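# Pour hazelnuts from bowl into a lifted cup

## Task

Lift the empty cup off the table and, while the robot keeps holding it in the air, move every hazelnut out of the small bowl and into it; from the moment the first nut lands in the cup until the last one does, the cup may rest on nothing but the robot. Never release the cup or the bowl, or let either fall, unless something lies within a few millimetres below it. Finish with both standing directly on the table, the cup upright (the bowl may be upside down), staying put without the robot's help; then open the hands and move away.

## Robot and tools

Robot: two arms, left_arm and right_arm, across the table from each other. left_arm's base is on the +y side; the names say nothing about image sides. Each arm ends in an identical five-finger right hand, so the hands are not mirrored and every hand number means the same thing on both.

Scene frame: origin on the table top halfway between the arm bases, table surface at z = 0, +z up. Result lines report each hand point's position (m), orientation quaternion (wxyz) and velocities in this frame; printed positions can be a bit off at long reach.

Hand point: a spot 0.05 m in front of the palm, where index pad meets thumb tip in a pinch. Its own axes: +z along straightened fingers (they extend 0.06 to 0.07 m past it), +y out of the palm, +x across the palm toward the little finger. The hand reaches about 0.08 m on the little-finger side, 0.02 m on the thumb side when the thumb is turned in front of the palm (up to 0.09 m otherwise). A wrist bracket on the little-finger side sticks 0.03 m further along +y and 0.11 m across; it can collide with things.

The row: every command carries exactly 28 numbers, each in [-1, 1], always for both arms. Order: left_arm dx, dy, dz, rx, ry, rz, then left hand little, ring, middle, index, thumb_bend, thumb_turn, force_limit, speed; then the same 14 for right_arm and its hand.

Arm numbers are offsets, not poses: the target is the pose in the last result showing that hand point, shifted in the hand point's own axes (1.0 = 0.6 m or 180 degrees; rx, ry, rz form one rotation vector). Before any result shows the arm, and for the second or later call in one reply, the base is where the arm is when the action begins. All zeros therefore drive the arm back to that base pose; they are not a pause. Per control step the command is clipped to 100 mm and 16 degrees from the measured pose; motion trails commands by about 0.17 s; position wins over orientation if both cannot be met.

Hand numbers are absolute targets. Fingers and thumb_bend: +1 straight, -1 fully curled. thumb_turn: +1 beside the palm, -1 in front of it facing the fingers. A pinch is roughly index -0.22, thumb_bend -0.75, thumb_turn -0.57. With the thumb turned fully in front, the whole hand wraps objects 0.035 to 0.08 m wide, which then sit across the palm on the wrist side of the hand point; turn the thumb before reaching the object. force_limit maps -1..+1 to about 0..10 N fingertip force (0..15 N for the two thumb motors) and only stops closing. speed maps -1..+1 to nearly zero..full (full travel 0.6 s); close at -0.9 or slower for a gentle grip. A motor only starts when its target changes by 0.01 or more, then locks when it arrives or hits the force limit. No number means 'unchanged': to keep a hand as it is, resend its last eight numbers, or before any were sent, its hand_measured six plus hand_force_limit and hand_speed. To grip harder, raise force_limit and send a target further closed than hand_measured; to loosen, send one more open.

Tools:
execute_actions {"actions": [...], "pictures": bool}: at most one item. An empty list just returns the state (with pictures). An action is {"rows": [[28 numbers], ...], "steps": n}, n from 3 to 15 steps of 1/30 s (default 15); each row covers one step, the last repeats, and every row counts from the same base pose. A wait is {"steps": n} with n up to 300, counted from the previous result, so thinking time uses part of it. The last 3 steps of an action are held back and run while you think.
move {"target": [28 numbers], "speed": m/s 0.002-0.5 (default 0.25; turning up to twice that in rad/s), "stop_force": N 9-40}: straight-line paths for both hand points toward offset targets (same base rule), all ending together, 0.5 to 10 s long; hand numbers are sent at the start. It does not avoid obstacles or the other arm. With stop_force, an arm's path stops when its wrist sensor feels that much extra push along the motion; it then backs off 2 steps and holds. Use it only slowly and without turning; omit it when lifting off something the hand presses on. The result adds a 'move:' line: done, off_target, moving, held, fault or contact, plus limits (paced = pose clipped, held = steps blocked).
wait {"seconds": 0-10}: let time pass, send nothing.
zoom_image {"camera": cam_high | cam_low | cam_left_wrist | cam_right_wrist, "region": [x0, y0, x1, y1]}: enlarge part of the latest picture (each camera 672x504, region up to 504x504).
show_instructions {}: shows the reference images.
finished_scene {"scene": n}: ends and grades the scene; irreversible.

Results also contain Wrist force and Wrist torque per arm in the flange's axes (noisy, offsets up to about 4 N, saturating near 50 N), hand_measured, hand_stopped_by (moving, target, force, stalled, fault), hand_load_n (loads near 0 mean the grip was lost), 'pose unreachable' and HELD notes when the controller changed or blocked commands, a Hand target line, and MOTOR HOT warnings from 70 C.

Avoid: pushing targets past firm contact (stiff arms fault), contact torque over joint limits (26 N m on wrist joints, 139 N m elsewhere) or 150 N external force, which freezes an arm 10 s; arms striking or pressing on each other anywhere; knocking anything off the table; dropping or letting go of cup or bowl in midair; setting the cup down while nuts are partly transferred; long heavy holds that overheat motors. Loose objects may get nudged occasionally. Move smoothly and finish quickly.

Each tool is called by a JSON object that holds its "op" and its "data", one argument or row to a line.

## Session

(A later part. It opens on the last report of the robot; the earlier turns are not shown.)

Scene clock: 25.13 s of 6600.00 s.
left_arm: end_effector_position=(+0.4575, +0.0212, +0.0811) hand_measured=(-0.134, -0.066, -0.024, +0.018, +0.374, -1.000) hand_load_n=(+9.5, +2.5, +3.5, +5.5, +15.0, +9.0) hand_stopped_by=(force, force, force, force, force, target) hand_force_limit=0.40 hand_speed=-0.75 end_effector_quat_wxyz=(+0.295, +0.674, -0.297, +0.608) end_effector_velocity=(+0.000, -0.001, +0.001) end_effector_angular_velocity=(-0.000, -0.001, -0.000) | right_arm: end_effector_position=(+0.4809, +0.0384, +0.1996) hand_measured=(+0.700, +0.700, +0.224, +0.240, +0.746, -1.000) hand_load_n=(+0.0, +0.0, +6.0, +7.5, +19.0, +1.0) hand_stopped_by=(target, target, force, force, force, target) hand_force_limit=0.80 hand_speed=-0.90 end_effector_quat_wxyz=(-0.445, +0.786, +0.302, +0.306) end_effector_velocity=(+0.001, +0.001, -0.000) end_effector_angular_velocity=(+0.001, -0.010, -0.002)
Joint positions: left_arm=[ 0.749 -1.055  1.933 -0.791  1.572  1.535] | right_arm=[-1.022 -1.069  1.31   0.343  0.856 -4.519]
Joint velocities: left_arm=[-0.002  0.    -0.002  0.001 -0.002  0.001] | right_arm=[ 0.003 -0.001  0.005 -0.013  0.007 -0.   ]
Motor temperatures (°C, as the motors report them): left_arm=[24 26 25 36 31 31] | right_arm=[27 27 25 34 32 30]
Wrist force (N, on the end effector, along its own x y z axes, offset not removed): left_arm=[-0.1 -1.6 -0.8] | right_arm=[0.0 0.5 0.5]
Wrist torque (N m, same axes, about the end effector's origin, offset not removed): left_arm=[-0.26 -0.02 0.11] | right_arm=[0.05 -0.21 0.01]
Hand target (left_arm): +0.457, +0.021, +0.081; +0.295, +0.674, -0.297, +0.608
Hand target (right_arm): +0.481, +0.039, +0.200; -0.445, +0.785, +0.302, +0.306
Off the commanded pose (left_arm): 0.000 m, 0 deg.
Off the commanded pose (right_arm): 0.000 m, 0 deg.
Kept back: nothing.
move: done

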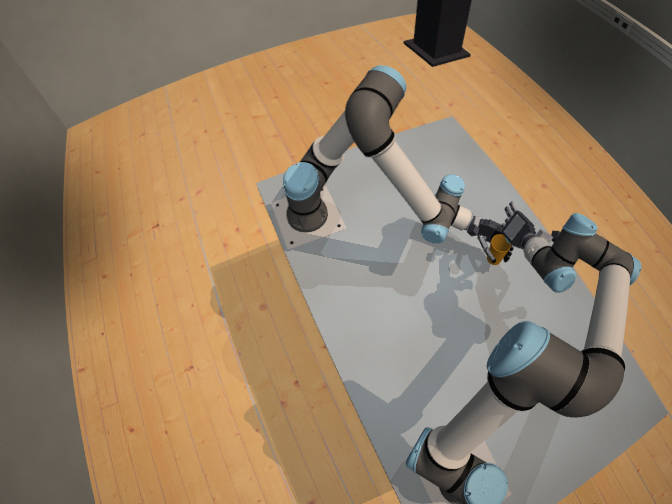

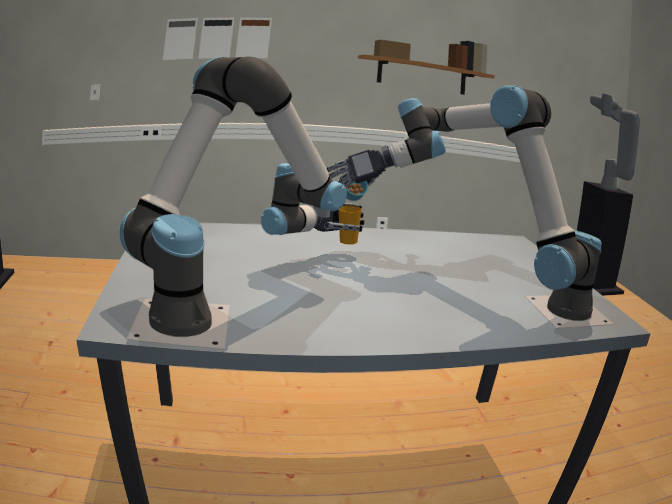

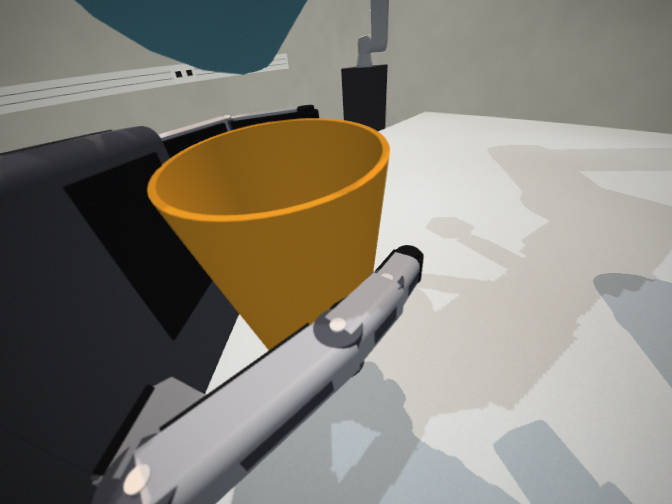

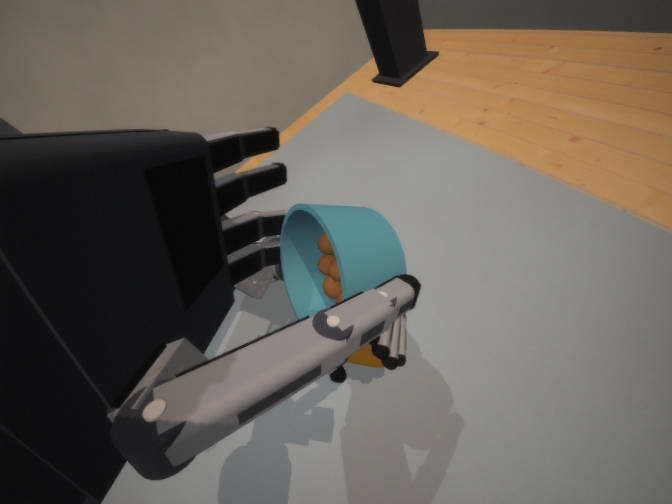

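{"op": "move", "data": {
  "target": [0,0,0,0,0,0,-0.8,-0.8,-0.8,-0.8,-0.6,-1,0.4,-0.75,0.005,-0.01,0.022,0,0.04,-0.09,0.7,0.7,-0.35,-0.35,0.3,-1,0.8,-0.9],
  "speed": 0.04
}}

{"op": "zoom_image", "data": {
  "camera": "cam_low",
  "region": [270,110,470,260]
}}

Scene clock: 29.67 s of 6600.00 s.
left_arm: end_effector_position=(+0.4575, +0.0212, +0.0811) hand_measured=(-0.134, -0.066, -0.024, +0.018, +0.374, -1.000) hand_load_n=(+9.5, +2.5, +3.5, +5.5, +15.0, +9.0) hand_stopped_by=(force, force, force, force, force, target) hand_force_limit=0.40 hand_speed=-0.75 end_effector_quat_wxyz=(+0.295, +0.674, -0.297, +0.608) end_effector_velocity=(+0.000, +0.001, -0.000) end_effector_angular_velocity=(+0.000, +0.001, +0.001) | right_arm: end_effector_position=(+0.4811, +0.0532, +0.1995) hand_measured=(+0.700, +0.700, +0.224, +0.240, +0.746, -1.000) hand_load_n=(+0.0, +0.0, +6.0, +7.5, +19.0, +1.0) hand_stopped_by=(target, target, force, force, force, target) hand_force_limit=0.80 hand_speed=-0.90 end_effector_quat_wxyz=(-0.416, +0.715, +0.381, +0.414) end_effector_velocity=(+0.001, +0.000, +0.000) end_effector_angular_velocity=(+0.002, -0.014, +0.001)
Joint positions: left_arm=[ 0.749 -1.055  1.933 -0.791  1.572  1.535] | right_arm=[-0.982 -1.13   1.475  0.062  0.906 -4.674]
Joint velocities: left_arm=[ 0.001  0.     0.     0.     0.    -0.001] | right_arm=[ 0.001 -0.002  0.006 -0.013  0.003 -0.007]
Motor temperatures (°C, as the motors report them): left_arm=[24 26 25 36 31 31] | right_arm=[27 27 25 34 32 30]
Wrist force (N, on the end effector, along its own x y z axes, offset not removed): left_arm=[-1.1 -3.7 0.7] | right_arm=[0.1 0.1 -1.1]
Wrist torque (N m, same axes, about the end effector's origin, offset not removed): left_arm=[-0.67 0.11 -0.09] | right_arm=[0.25 -0.09 0.07]
Hand target (left_arm): +0.457, +0.021, +0.081; +0.295, +0.674, -0.297, +0.608
Hand target (right_arm): +0.481, +0.053, +0.200; -0.416, +0.715, +0.381, +0.414
Off the commanded pose (left_arm): 0.000 m, 0 deg.
Off the commanded pose (right_arm): 0.000 m, 0 deg.
Kept back: nothing.
move: done

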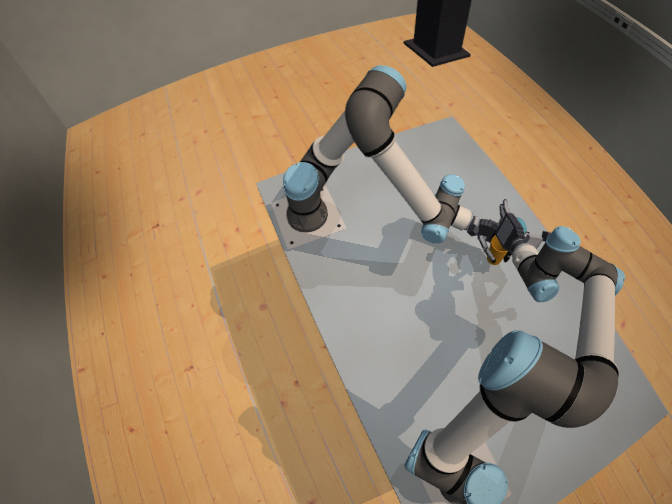

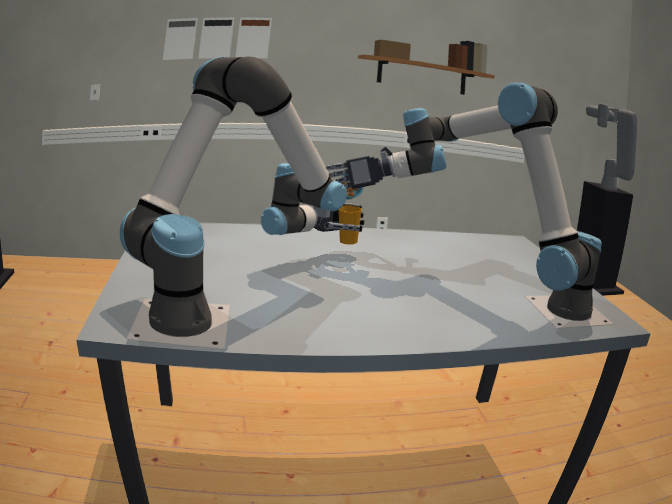

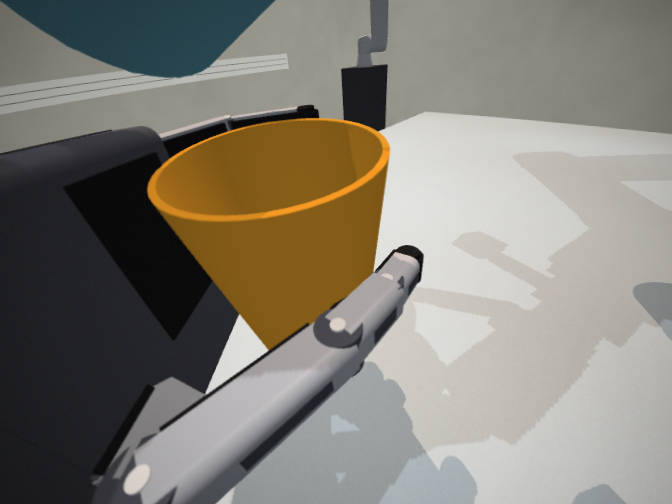

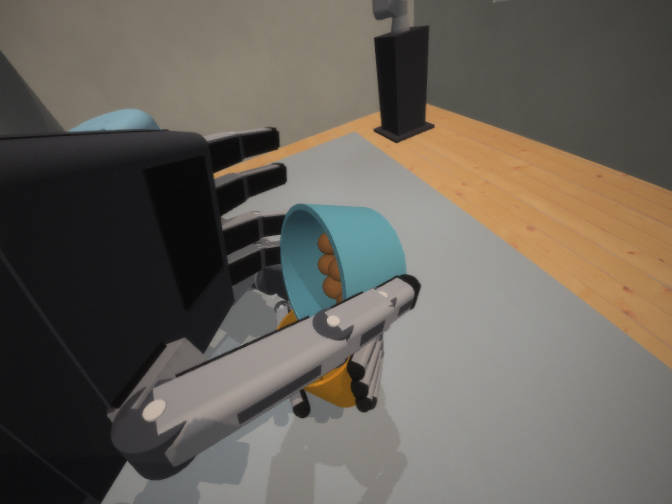

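Region (270, 110, 470, 260) of cam_low's 672x504 image, scaled by 2.520, with more detail than that image has; it fills the top 378 rows of this view, and the rest is white.

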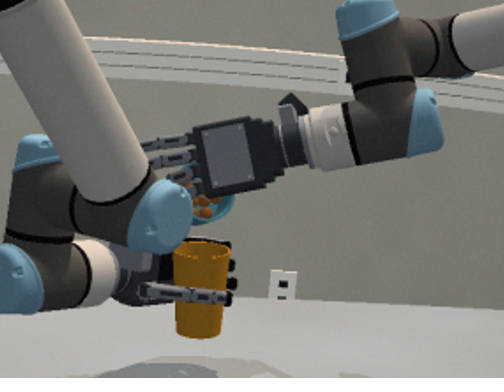

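{"op": "move", "data": {
  "target": [0,0,0,0,0,0,-0.8,-0.8,-0.8,-0.8,-0.6,-1,0.4,-0.75,-0.026,-0.012,0,-0.02,0.06,-0.17,0.7,0.7,-0.35,-0.35,0.3,-1,0.8,-0.9],
  "speed": 0.04
}}

Scene clock: 37.27 s of 6600.00 s.
left_arm: end_effector_position=(+0.4575, +0.0212, +0.0811) hand_measured=(-0.134, -0.066, -0.024, +0.018, +0.374, -1.000) hand_load_n=(+9.5, +2.5, +3.5, +5.5, +15.0, +9.0) hand_stopped_by=(force, force, force, force, force, target) hand_force_limit=0.40 hand_speed=-0.75 end_effector_quat_wxyz=(+0.295, +0.674, -0.297, +0.608) end_effector_velocity=(+0.000, +0.000, +0.000) end_effector_angular_velocity=(-0.000, -0.000, +0.001) | right_arm: end_effector_position=(+0.4690, +0.0527, +0.1875) hand_measured=(+0.700, +0.700, +0.224, +0.240, +0.746, -1.000) hand_load_n=(+0.0, +0.0, +6.0, +7.5, +19.0, +1.0) hand_stopped_by=(target, target, force, force, force, target) hand_force_limit=0.80 hand_speed=-0.90 end_effector_quat_wxyz=(-0.304, +0.561, +0.502, +0.584) end_effector_velocity=(-0.000, -0.000, -0.001) end_effector_angular_velocity=(+0.000, -0.012, +0.001)
Joint positions: left_arm=[ 0.749 -1.055  1.933 -0.791  1.572  1.535] | right_arm=[-0.938 -1.177  1.776 -0.439  0.982 -5.053]
Joint velocities: left_arm=[ 0.    -0.    -0.001  0.    -0.     0.   ] | right_arm=[ 0.     0.001  0.005 -0.012  0.    -0.008]
Motor temperatures (°C, as the motors report them): left_arm=[24 26 25 36 31 31] | right_arm=[27 27 25 34 32 30]
Wrist force (N, on the end effector, along its own x y z axes, offset not removed): left_arm=[0.6 -1.5 -0.4] | right_arm=[-0.1 -0.7 -1.9]
Wrist torque (N m, same axes, about the end effector's origin, offset not removed): left_arm=[-0.31 -0.16 0.13] | right_arm=[0.29 -0.03 -0.02]
Hand target (left_arm): +0.457, +0.021, +0.081; +0.295, +0.674, -0.297, +0.608
Hand target (right_arm): +0.469, +0.053, +0.187; -0.303, +0.560, +0.502, +0.585
Off the commanded pose (left_arm): 0.000 m, 0 deg.
Off the commanded pose (right_arm): 0.000 m, 0 deg.
Kept back: nothing.
move: done

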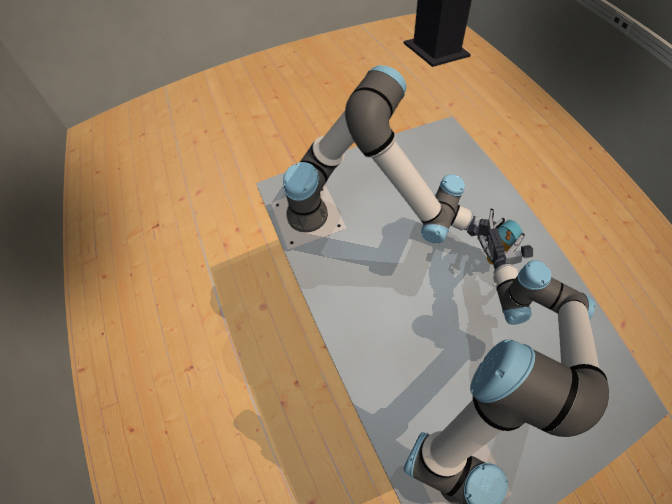

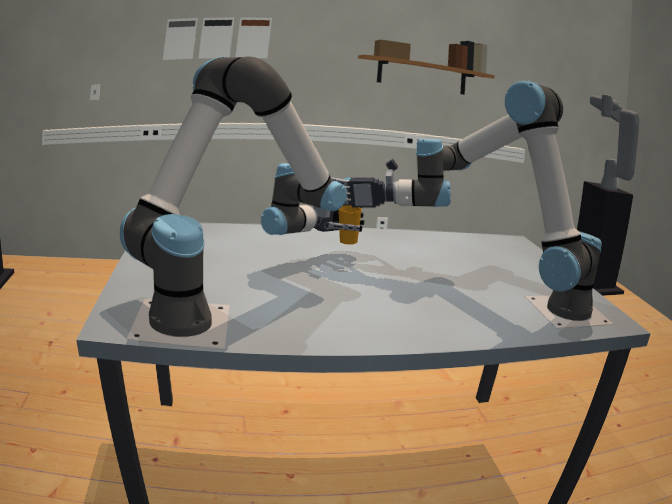

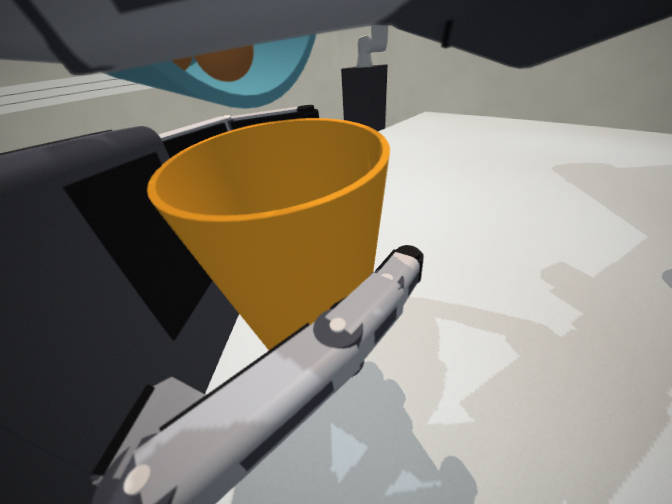

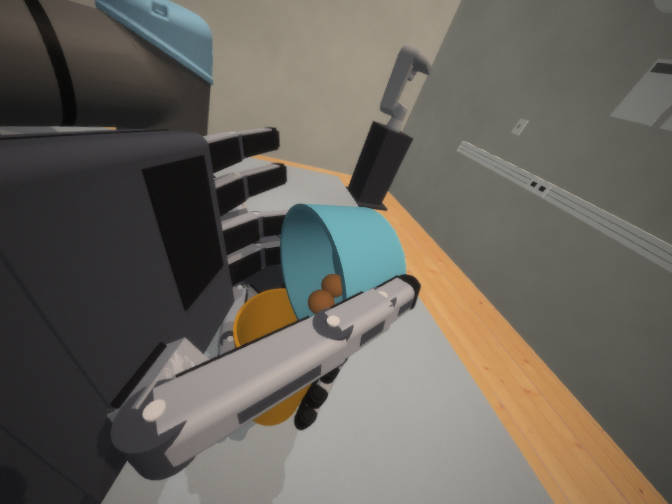

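Tilt more; lip swings back, so shift −x and up a bit.

{"op": "move", "data": {
  "target": [0,0,0,0,0,0,-0.8,-0.8,-0.8,-0.8,-0.6,-1,0.4,-0.75,0.008,-0.015,0,-0.03,0.03,-0.1,0.7,0.7,-0.35,-0.35,0.3,-1,0.8,-0.9],
  "speed": 0.04
}}

Scene clock: 42.03 s of 6600.00 s.
left_arm: end_effector_position=(+0.4575, +0.0212, +0.0811) hand_measured=(-0.134, -0.066, -0.024, +0.018, +0.374, -1.000) hand_load_n=(+9.5, +2.5, +3.5, +5.5, +15.0, +9.0) hand_stopped_by=(force, force, force, force, force, target) hand_force_limit=0.40 hand_speed=-0.75 end_effector_quat_wxyz=(+0.295, +0.674, -0.297, +0.608) end_effector_velocity=(+0.001, +0.001, +0.000) end_effector_angular_velocity=(-0.001, +0.000, +0.002) | right_arm: end_effector_position=(+0.4598, +0.0565, +0.1899) hand_measured=(+0.700, +0.700, +0.224, +0.240, +0.746, -1.000) hand_load_n=(+0.0, +0.0, +6.0, +7.5, +19.0, +1.0) hand_stopped_by=(target, target, force, force, force, target) hand_force_limit=0.80 hand_speed=-0.90 end_effector_quat_wxyz=(-0.205, +0.462, +0.540, +0.673) end_effector_velocity=(+0.000, -0.001, -0.000) end_effector_angular_velocity=(+0.001, -0.010, -0.003)
Joint positions: left_arm=[ 0.749 -1.055  1.933 -0.791  1.572  1.535] | right_arm=[-0.896 -1.147  1.886 -0.727  1.067 -5.286]
Joint velocities: left_arm=[ 0.002  0.    -0.    -0.001  0.    -0.001] | right_arm=[ 0.     0.002  0.004 -0.011  0.003 -0.007]
Motor temperatures (°C, as the motors report them): left_arm=[24 26 25 36 31 31] | right_arm=[27 27 25 34 32 30]
Wrist force (N, on the end effector, along its own x y z axes, offset not removed): left_arm=[-1.7 -1.4 0.8] | right_arm=[-0.1 -0.4 0.0]
Wrist torque (N m, same axes, about the end effector's origin, offset not removed): left_arm=[-0.26 0.26 0.00] | right_arm=[0.16 -0.09 0.04]
Hand target (left_arm): +0.457, +0.021, +0.081; +0.295, +0.674, -0.297, +0.608
Hand target (right_arm): +0.460, +0.057, +0.190; -0.205, +0.461, +0.541, +0.673
Off the commanded pose (left_arm): 0.000 m, 0 deg.
Off the commanded pose (right_arm): 0.000 m, 0 deg.
Kept back: nothing.
move: done

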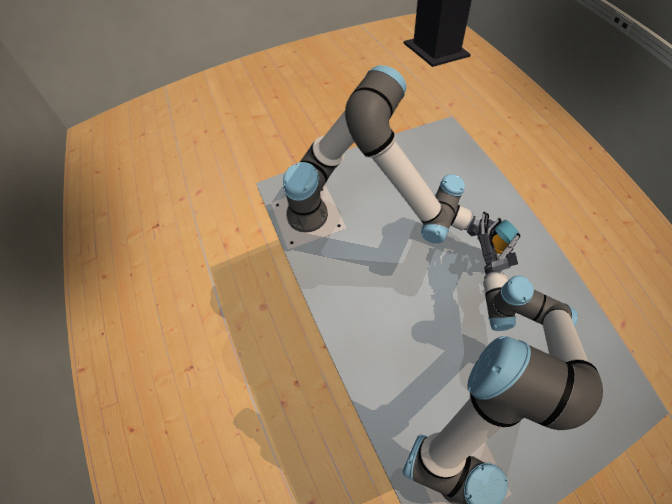

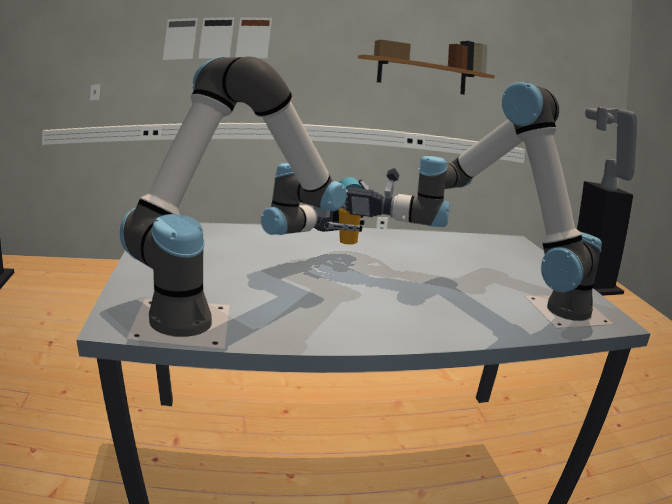

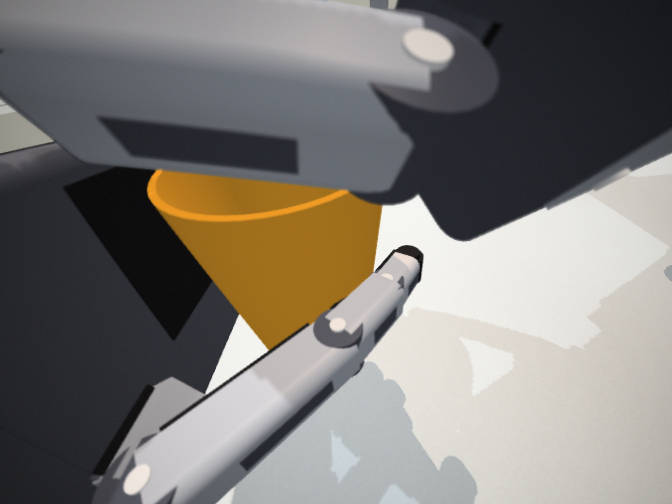

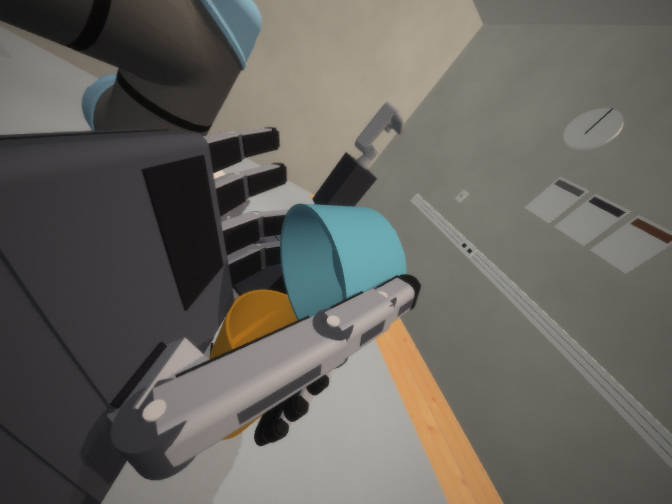

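Undo last rotation while rising, then return.

{"op": "move", "data": {
  "target": [0,0,0,0,0,0,-0.8,-0.8,-0.8,-0.8,-0.6,-1,0.4,-0.75,0.05,0.04,0,0.03,-0.03,0.1,0.7,0.7,-0.35,-0.35,0.3,-1,0.8,-0.9],
  "speed": 0.15
}}

{"op": "move", "data": {
  "target": [0,0,0,0,0,0,-0.8,-0.8,-0.8,-0.8,-0.6,-1,0.4,-0.75,-0.08,0.117,-0.233,0.035,-0.25,0.475,0.7,0.7,-0.35,-0.35,0.3,-1,0.8,-0.9]
}}

{"op": "move", "data": {
  "target": [-0.035,0,0,0,0,0,-0.8,-0.8,-0.8,-0.8,-0.6,-1,0.4,-0.75,-0.02,0.27,0.04,0,0,0,0.7,0.7,-0.35,-0.35,0.3,-1,0.8,-0.9],
  "speed": 0.15
}}

Scene clock: 43.87 s of 6600.00 s.
left_arm: end_effector_position=(+0.4575, +0.0212, +0.0811) hand_measured=(-0.134, -0.066, -0.024, +0.018, +0.374, -1.000) hand_load_n=(+9.5, +2.5, +3.5, +5.5, +15.0, +9.0) hand_stopped_by=(force, force, force, force, force, target) hand_force_limit=0.40 hand_speed=-0.75 end_effector_quat_wxyz=(+0.295, +0.674, -0.297, +0.608) end_effector_velocity=(+0.001, -0.000, +0.001) end_effector_angular_velocity=(-0.001, -0.001, +0.001) | right_arm: end_effector_position=(+0.4638, +0.0552, +0.2280) hand_measured=(+0.700, +0.700, +0.224, +0.240, +0.746, -1.000) hand_load_n=(+0.0, +0.0, +6.0, +7.5, +19.0, +1.0) hand_stopped_by=(target, target, force, force, force, target) hand_force_limit=0.80 hand_speed=-0.90 end_effector_quat_wxyz=(-0.304, +0.561, +0.502, +0.584) end_effector_velocity=(-0.000, +0.001, +0.001) end_effector_angular_velocity=(-0.002, +0.011, +0.004)
Joint positions: left_arm=[ 0.749 -1.055  1.933 -0.791  1.572  1.535] | right_arm=[-0.927 -1.231  1.733 -0.343  0.993 -5.05 ]
Joint velocities: left_arm=[ 0.    -0.    -0.001 -0.    -0.    -0.   ] | right_arm=[-0.001 -0.    -0.008  0.017 -0.006  0.005]
Motor temperatures (°C, as the motors report them): left_arm=[24 26 25 36 31 31] | right_arm=[27 27 25 34 32 30]
Wrist force (N, on the end effector, along its own x y z axes, offset not removed): left_arm=[-1.7 -1.0 -1.6] | right_arm=[-1.4 1.1 0.1]
Wrist torque (N m, same axes, about the end effector's origin, offset not removed): left_arm=[-0.07 0.38 0.01] | right_arm=[0.31 0.15 -0.06]
Hand target (left_arm): +0.457, +0.021, +0.081; +0.295, +0.674, -0.297, +0.608
Hand target (right_arm): +0.464, +0.055, +0.228; -0.304, +0.561, +0.502, +0.584
Off the commanded pose (left_arm): 0.000 m, 0 deg.
Off the commanded pose (right_arm): 0.000 m, 0 deg.
Kept back: nothing.
move: done

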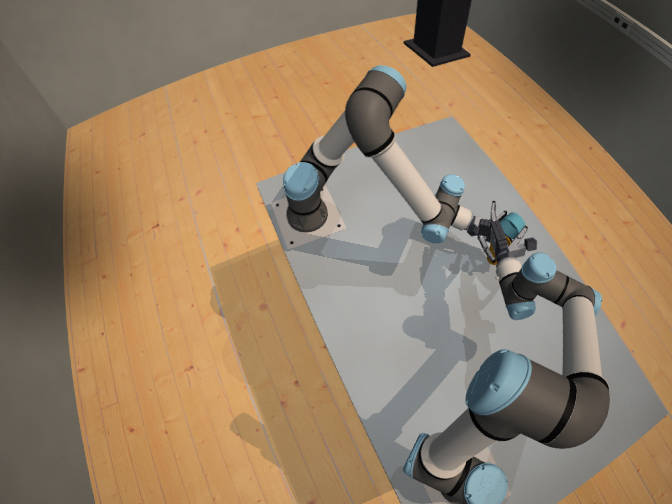

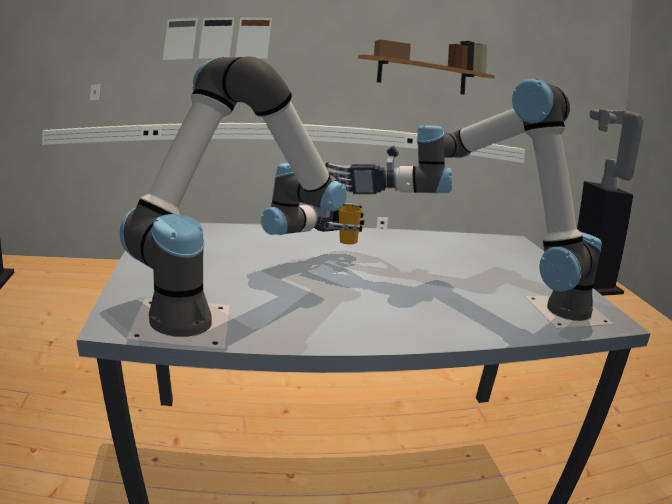

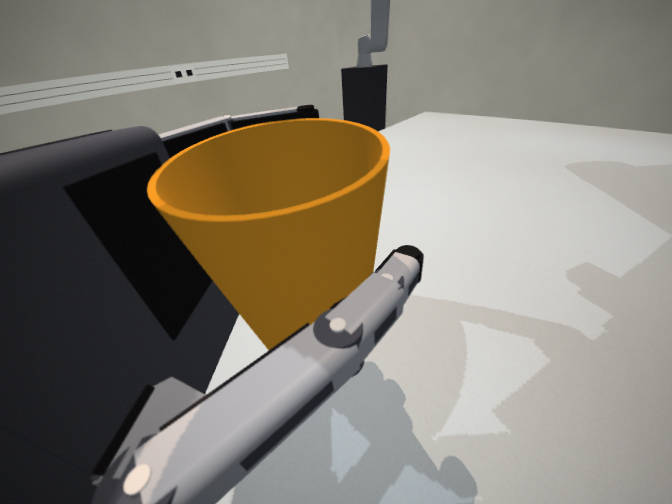

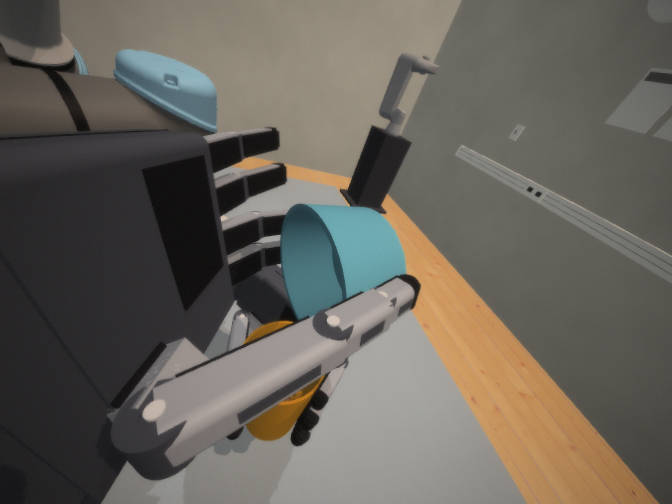

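Scene clock: 47.77 s of 6600.00 s.
left_arm: end_effector_position=(+0.4575, +0.0212, +0.0811) hand_measured=(-0.134, -0.066, -0.024, +0.018, +0.374, -1.000) hand_load_n=(+9.5, +2.5, +3.5, +5.5, +15.0, +9.0) hand_stopped_by=(force, force, force, force, force, target) hand_force_limit=0.40 hand_speed=-0.75 end_effector_quat_wxyz=(+0.295, +0.674, -0.297, +0.608) end_effector_velocity=(-0.001, -0.001, +0.000) end_effector_angular_velocity=(-0.001, -0.001, -0.002) | right_arm: end_effector_position=(+0.4880, -0.1064, +0.2173) hand_measured=(+0.700, +0.700, +0.224, +0.240, +0.746, -1.000) hand_load_n=(+0.0, +0.0, +6.0, +7.5, +19.0, +0.5) hand_stopped_by=(target, target, force, force, force, target) hand_force_limit=0.80 hand_speed=-0.90 end_effector_quat_wxyz=(-0.440, +0.892, +0.097, -0.032) end_effector_velocity=(-0.000, -0.001, -0.000) end_effector_angular_velocity=(-0.003, +0.014, +0.002)
Joint positions: left_arm=[ 0.749 -1.055  1.933 -0.791  1.572  1.535] | right_arm=[-1.3   -0.808  0.915  1.37   0.659 -4.631]
Joint velocities: left_arm=[-0.002 -0.001  0.001 -0.001  0.     0.   ] | right_arm=[-0.001  0.009 -0.01   0.019 -0.001 -0.004]
Motor temperatures (°C, as the motors report them): left_arm=[24 26 25 36 31 31] | right_arm=[27 27 25 34 32 30]
Wrist force (N, on the end effector, along its own x y z axes, offset not removed): left_arm=[-0.9 0.2 0.2] | right_arm=[-0.2 -1.2 1.4]
Wrist torque (N m, same axes, about the end effector's origin, offset not removed): left_arm=[-0.10 0.24 0.15] | right_arm=[0.02 -0.05 -0.03]
Hand target (left_arm): +0.457, +0.021, +0.081; +0.295, +0.674, -0.297, +0.608
Hand target (right_arm): +0.488, -0.107, +0.217; -0.440, +0.892, +0.097, -0.032
Off the commanded pose (left_arm): 0.000 m, 0 deg.
Off the commanded pose (right_arm): 0.000 m, 0 deg.
Kept back: nothing.
move: done

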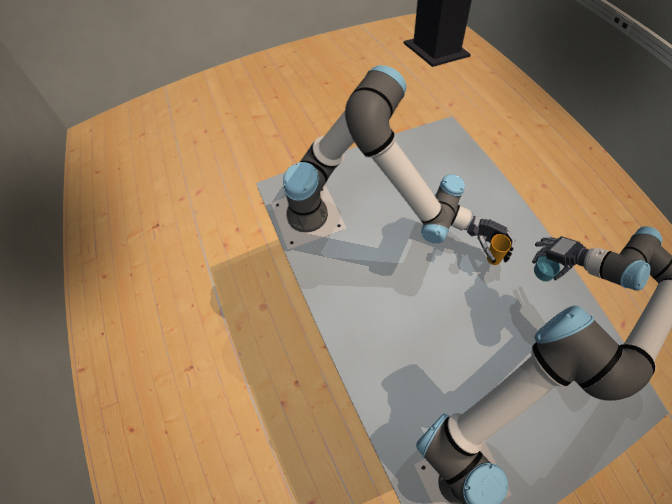

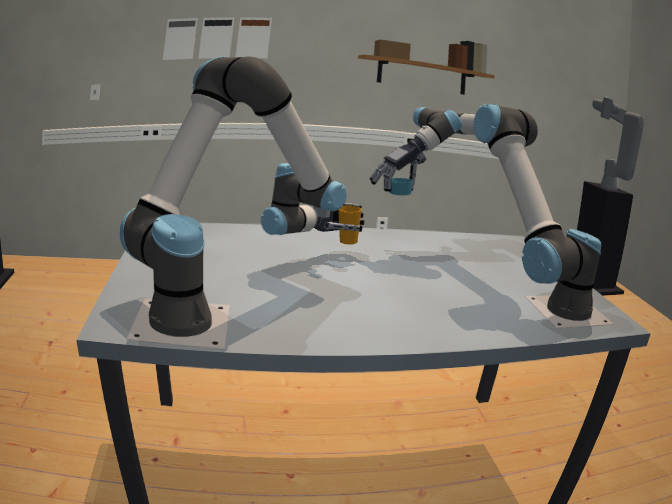

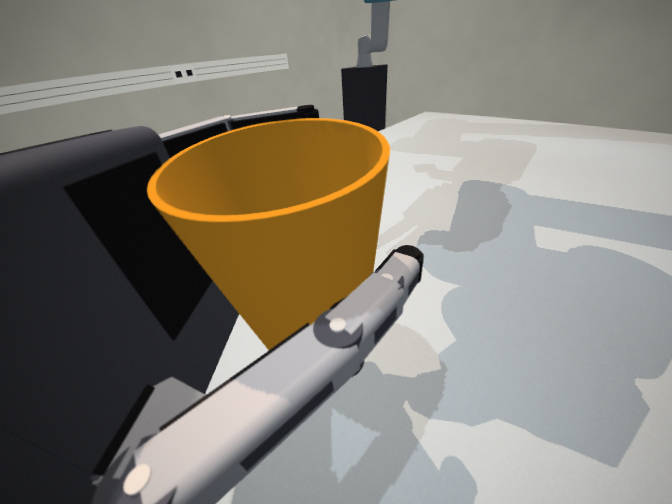

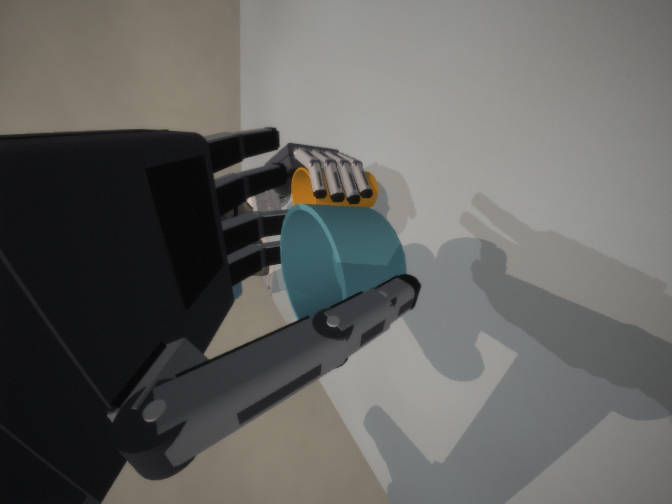

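Scene clock: 49.40 s of 6600.00 s.
left_arm: end_effector_position=(+0.4557, +0.0221, +0.0602) hand_measured=(-0.134, -0.066, -0.024, +0.018, +0.374, -1.000) hand_load_n=(+9.5, +2.5, +3.5, +5.5, +15.0, +9.0) hand_stopped_by=(force, force, force, force, force, target) hand_force_limit=0.40 hand_speed=-0.75 end_effector_quat_wxyz=(+0.295, +0.674, -0.297, +0.608) end_effector_velocity=(-0.000, -0.000, -0.000) end_effector_angular_velocity=(-0.000, -0.000, -0.001) | right_arm: end_effector_position=(+0.4963, -0.1861, +0.0741) hand_measured=(+0.700, +0.700, +0.224, +0.240, +0.746, -1.000) hand_load_n=(+0.0, +0.0, +6.0, +7.5, +19.0, +0.5) hand_stopped_by=(target, target, force, force, force, target) hand_force_limit=0.80 hand_speed=-0.90 end_effector_quat_wxyz=(-0.440, +0.892, +0.097, -0.032) end_effector_velocity=(+0.000, -0.001, -0.002) end_effector_angular_velocity=(+0.000, +0.001, +0.000)
Joint positions: left_arm=[ 0.748 -1.017  1.947 -0.843  1.57   1.535] | right_arm=[-1.44  -0.745  1.234  1.17   0.659 -4.86 ]
Joint velocities: left_arm=[-0.001  0.001 -0.    -0.001  0.     0.   ] | right_arm=[-0.002  0.002  0.001 -0.    -0.    -0.003]
Motor temperatures (°C, as the motors report them): left_arm=[24 26 25 36 31 31] | right_arm=[27 27 25 34 32 30]
Wrist force (N, on the end effector, along its own x y z axes, offset not removed): left_arm=[-0.9 -1.9 0.0] | right_arm=[-1.4 0.0 -2.4]
Wrist torque (N m, same axes, about the end effector's origin, offset not removed): left_arm=[-0.31 0.16 0.04] | right_arm=[0.27 0.17 -0.15]
Hand target (left_arm): +0.456, +0.022, +0.060; +0.295, +0.674, -0.297, +0.608
Hand target (right_arm): +0.496, -0.186, +0.074; -0.440, +0.892, +0.097, -0.032
Off the commanded pose (left_arm): 0.000 m, 0 deg.
Off the commanded pose (right_arm): 0.000 m, 0 deg.
Kept back: nothing.
move: done

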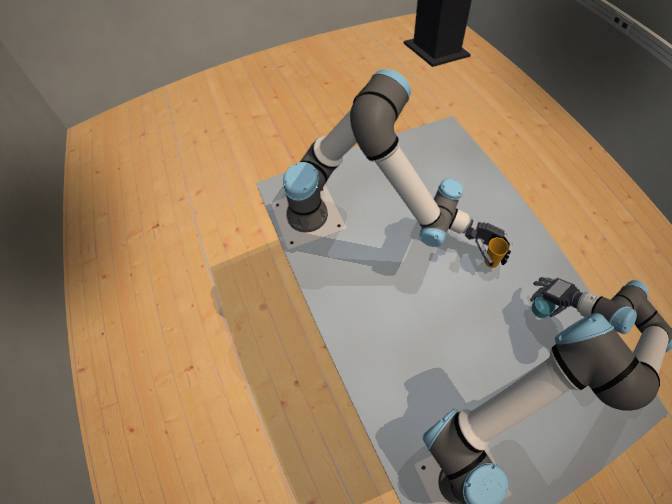

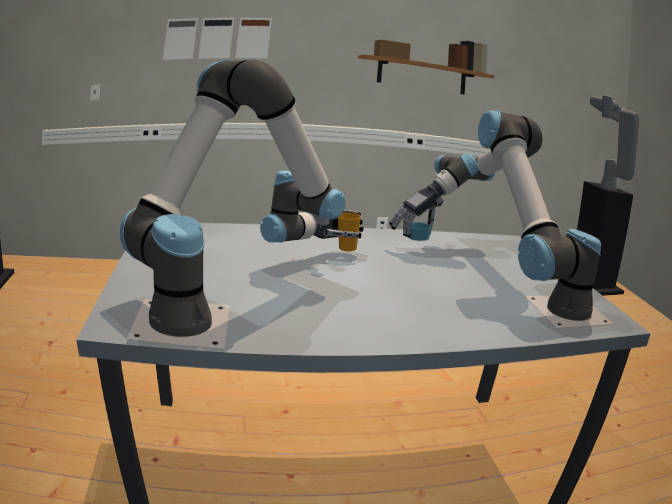

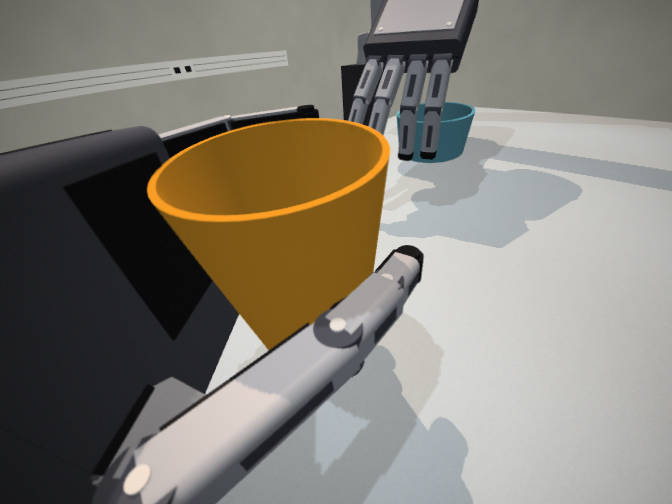

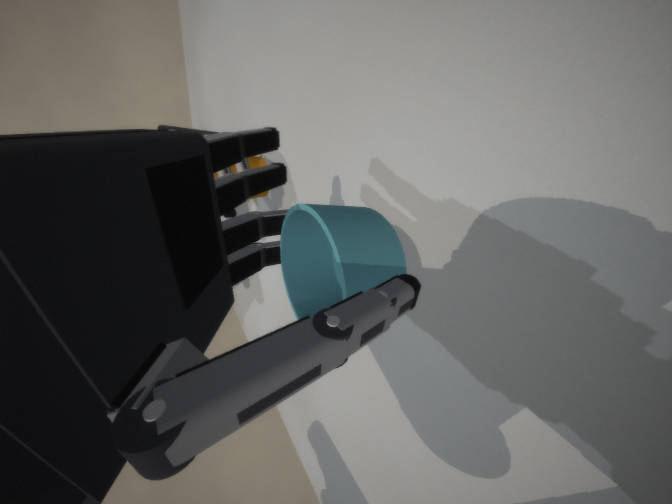

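{"op": "move", "data": {
  "target": [-0.008,0,0,0,0,0,-0.8,-0.8,-0.8,-0.8,-0.6,-1,0.4,-0.75,0,0.052,0.036,-0.027,0,0,0.7,0.7,-0.35,-0.35,0.3,-1,0.8,-0.9],
  "speed": 0.05
}}

{"op": "move", "data": {
  "target": [-0.04,0,0,0,0,0,-0.8,-0.8,-0.8,-0.8,-0.6,-1,0.4,-0.75,0,0.034,0.022,0,0,0,0.7,0.7,-0.35,-0.35,0.3,-1,0.8,-0.9],
  "speed": 0.005,
  "stop_force": 9
}}

Scene clock: 50.90 s of 6600.00 s.
left_arm: end_effector_position=(+0.4553, +0.0223, +0.0554) hand_measured=(-0.134, -0.066, -0.024, +0.018, +0.374, -1.000) hand_load_n=(+9.5, +2.5, +3.5, +5.5, +15.0, +9.0) hand_stopped_by=(force, force, force, force, force, target) hand_force_limit=0.40 hand_speed=-0.75 end_effector_quat_wxyz=(+0.295, +0.674, -0.297, +0.608) end_effector_velocity=(+0.001, +0.000, -0.000) end_effector_angular_velocity=(-0.000, -0.001, +0.001) | right_arm: end_effector_position=(+0.4977, -0.1878, +0.0364) hand_measured=(+0.700, +0.700, +0.224, +0.240, +0.746, -1.000) hand_load_n=(+0.0, +0.0, +6.0, +7.5, +19.0, +0.5) hand_stopped_by=(target, target, force, force, force, target) hand_force_limit=0.80 hand_speed=-0.90 end_effector_quat_wxyz=(-0.402, +0.910, +0.098, -0.027) end_effector_velocity=(+0.001, -0.000, -0.002) end_effector_angular_velocity=(-0.003, -0.004, +0.000)
Joint positions: left_arm=[ 0.747 -1.008  1.95  -0.855  1.57   1.535] | right_arm=[-1.412 -0.714  1.231  1.092  0.741 -4.805]
Joint velocities: left_arm=[ 0.001  0.001 -0.    -0.001 -0.     0.001] | right_arm=[ 0.001  0.001  0.    -0.006  0.003  0.001]
Motor temperatures (°C, as the motors report them): left_arm=[24 26 25 36 31 31] | right_arm=[27 27 25 34 32 30]
Wrist force (N, on the end effector, along its own x y z axes, offset not removed): left_arm=[-0.8 -1.5 -0.1] | right_arm=[-0.2 2.6 1.3]
Wrist torque (N m, same axes, about the end effector's origin, offset not removed): left_arm=[-0.27 0.17 0.08] | right_arm=[0.56 -0.19 0.00]
Hand target (left_arm): +0.455, +0.022, +0.055; +0.295, +0.674, -0.297, +0.608
Hand target (right_arm): +0.498, -0.188, +0.036; -0.402, +0.910, +0.098, -0.027
Off the commanded pose (left_arm): 0.000 m, 0 deg.
Off the commanded pose (right_arm): 0.000 m, 0 deg.
Kept back: nothing.
move: done

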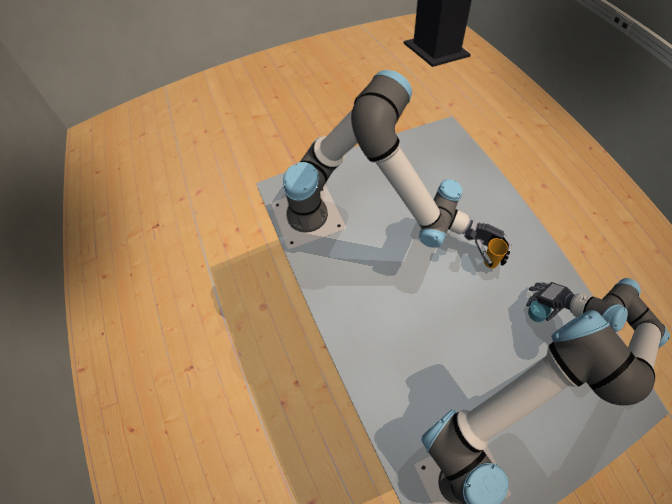

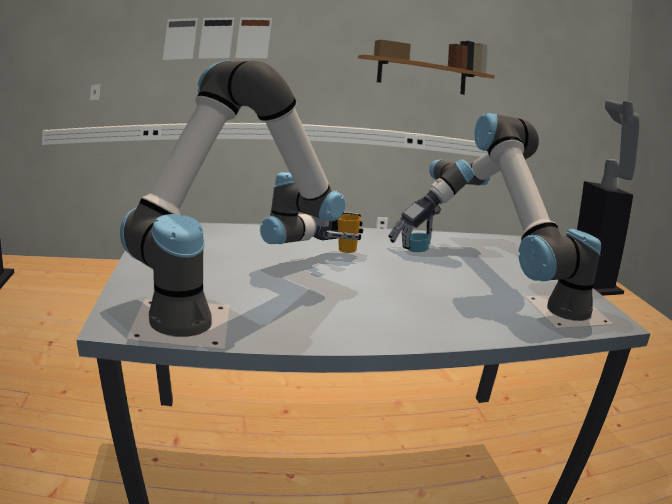

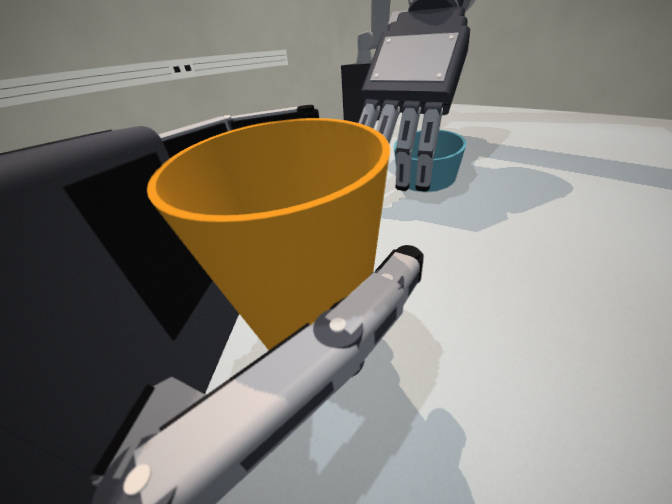

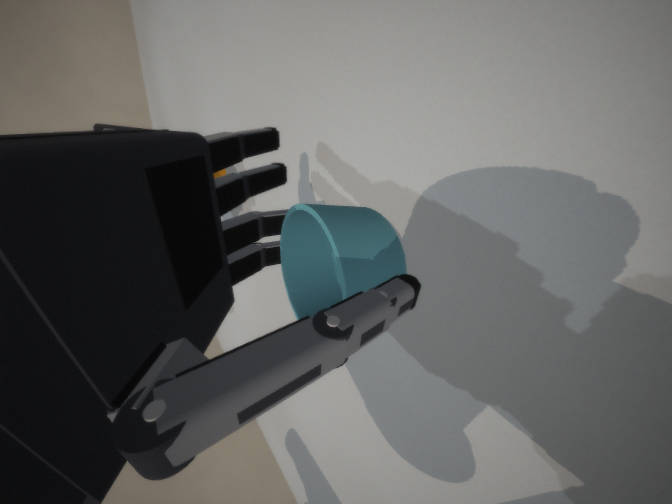

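Scene clock: 54.33 s of 6600.00 s.
left_arm: end_effector_position=(+0.4540, +0.0230, +0.0404) hand_measured=(-0.134, -0.066, -0.024, +0.018, +0.374, -1.000) hand_load_n=(+12.5, +4.0, +3.0, +3.5, +15.5, +5.0) hand_stopped_by=(force, force, force, force, force, target) hand_force_limit=0.40 hand_speed=-0.75 end_effector_quat_wxyz=(+0.295, +0.674, -0.297, +0.608) end_effector_velocity=(-0.000, -0.000, +0.001) end_effector_angular_velocity=(+0.001, +0.001, -0.001) | right_arm: end_effector_position=(+0.4981, -0.1889, +0.0293) hand_measured=(+0.700, +0.700, +0.224, +0.240, +0.746, -1.000) hand_load_n=(+0.0, +0.0, +5.5, +7.5, +16.5, +0.5) hand_stopped_by=(target, target, force, force, force, target) hand_force_limit=0.80 hand_speed=-0.90 end_effector_quat_wxyz=(-0.402, +0.910, +0.098, -0.027) end_effector_velocity=(+0.000, +0.000, +0.000) end_effector_angular_velocity=(+0.000, -0.001, +0.001)
Joint positions: left_arm=[ 0.746 -0.979  1.958 -0.892  1.569  1.535] | right_arm=[-1.415 -0.704  1.235  1.082  0.741 -4.808]
Joint velocities: left_arm=[-0.001 -0.003 -0.001  0.006  0.    -0.   ] | right_arm=[ 0.    -0.    -0.    -0.    -0.    -0.001]
Motor temperatures (°C, as the motors report them): left_arm=[24 26 25 36 31 31] | right_arm=[27 27 25 34 32 30]
Wrist force (N, on the end effector, along its own x y z axes, offset not removed): left_arm=[13.9 -0.4 1.3] | right_arm=[-1.9 0.1 0.4]
Wrist torque (N m, same axes, about the end effector's origin, offset not removed): left_arm=[-0.25 -0.41 0.24] | right_arm=[0.09 0.30 -0.17]
Hand target (left_arm): +0.454, +0.023, +0.041; +0.295, +0.674, -0.297, +0.608
Hand target (right_arm): +0.498, -0.189, +0.029; -0.402, +0.910, +0.098, -0.027
Off the commanded pose (left_arm): 0.009 m, 0 deg.
Off the commanded pose (right_arm): 0.017 m, 0 deg.
Kept back: nothing.
move: contact (left_arm, right_arm)

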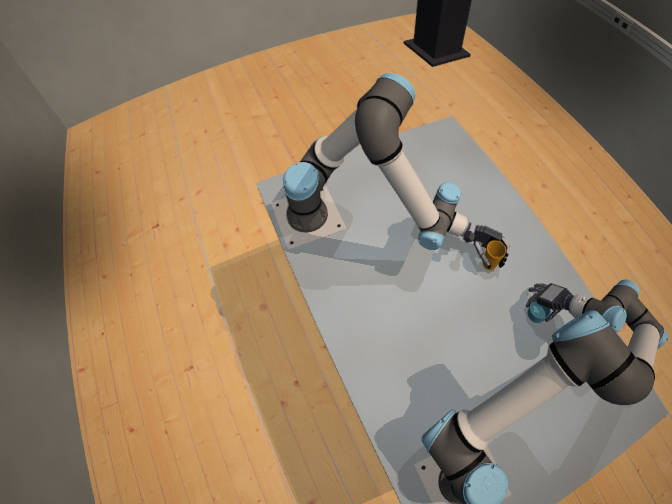

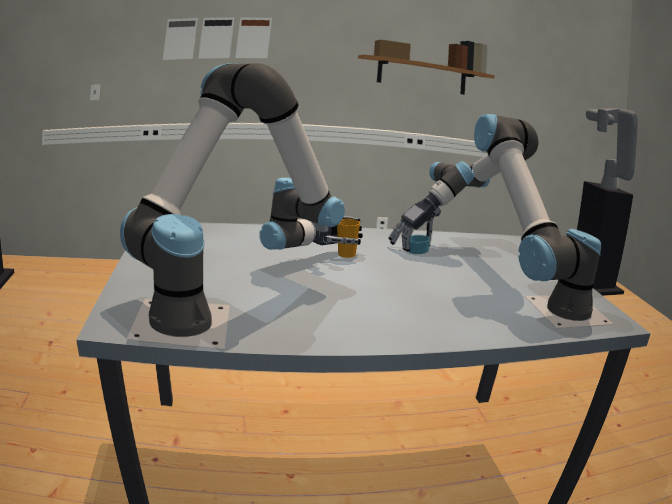

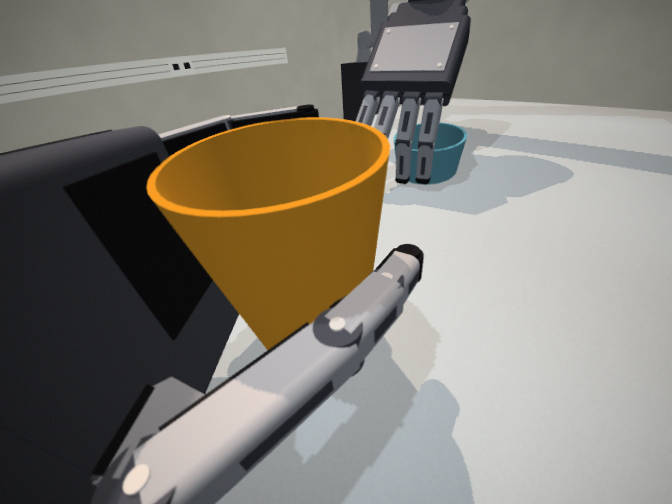

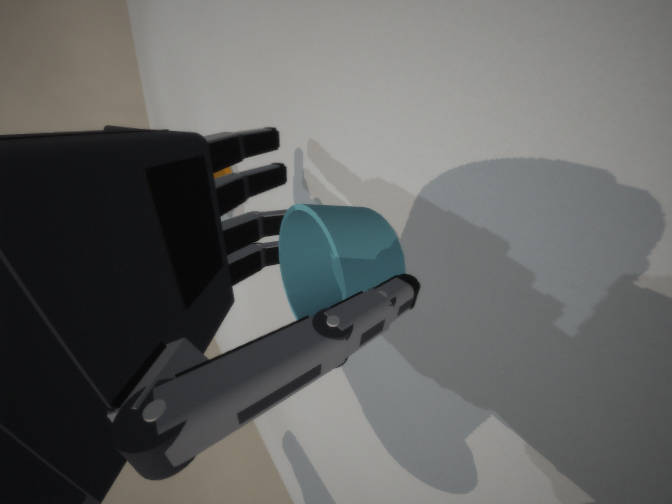

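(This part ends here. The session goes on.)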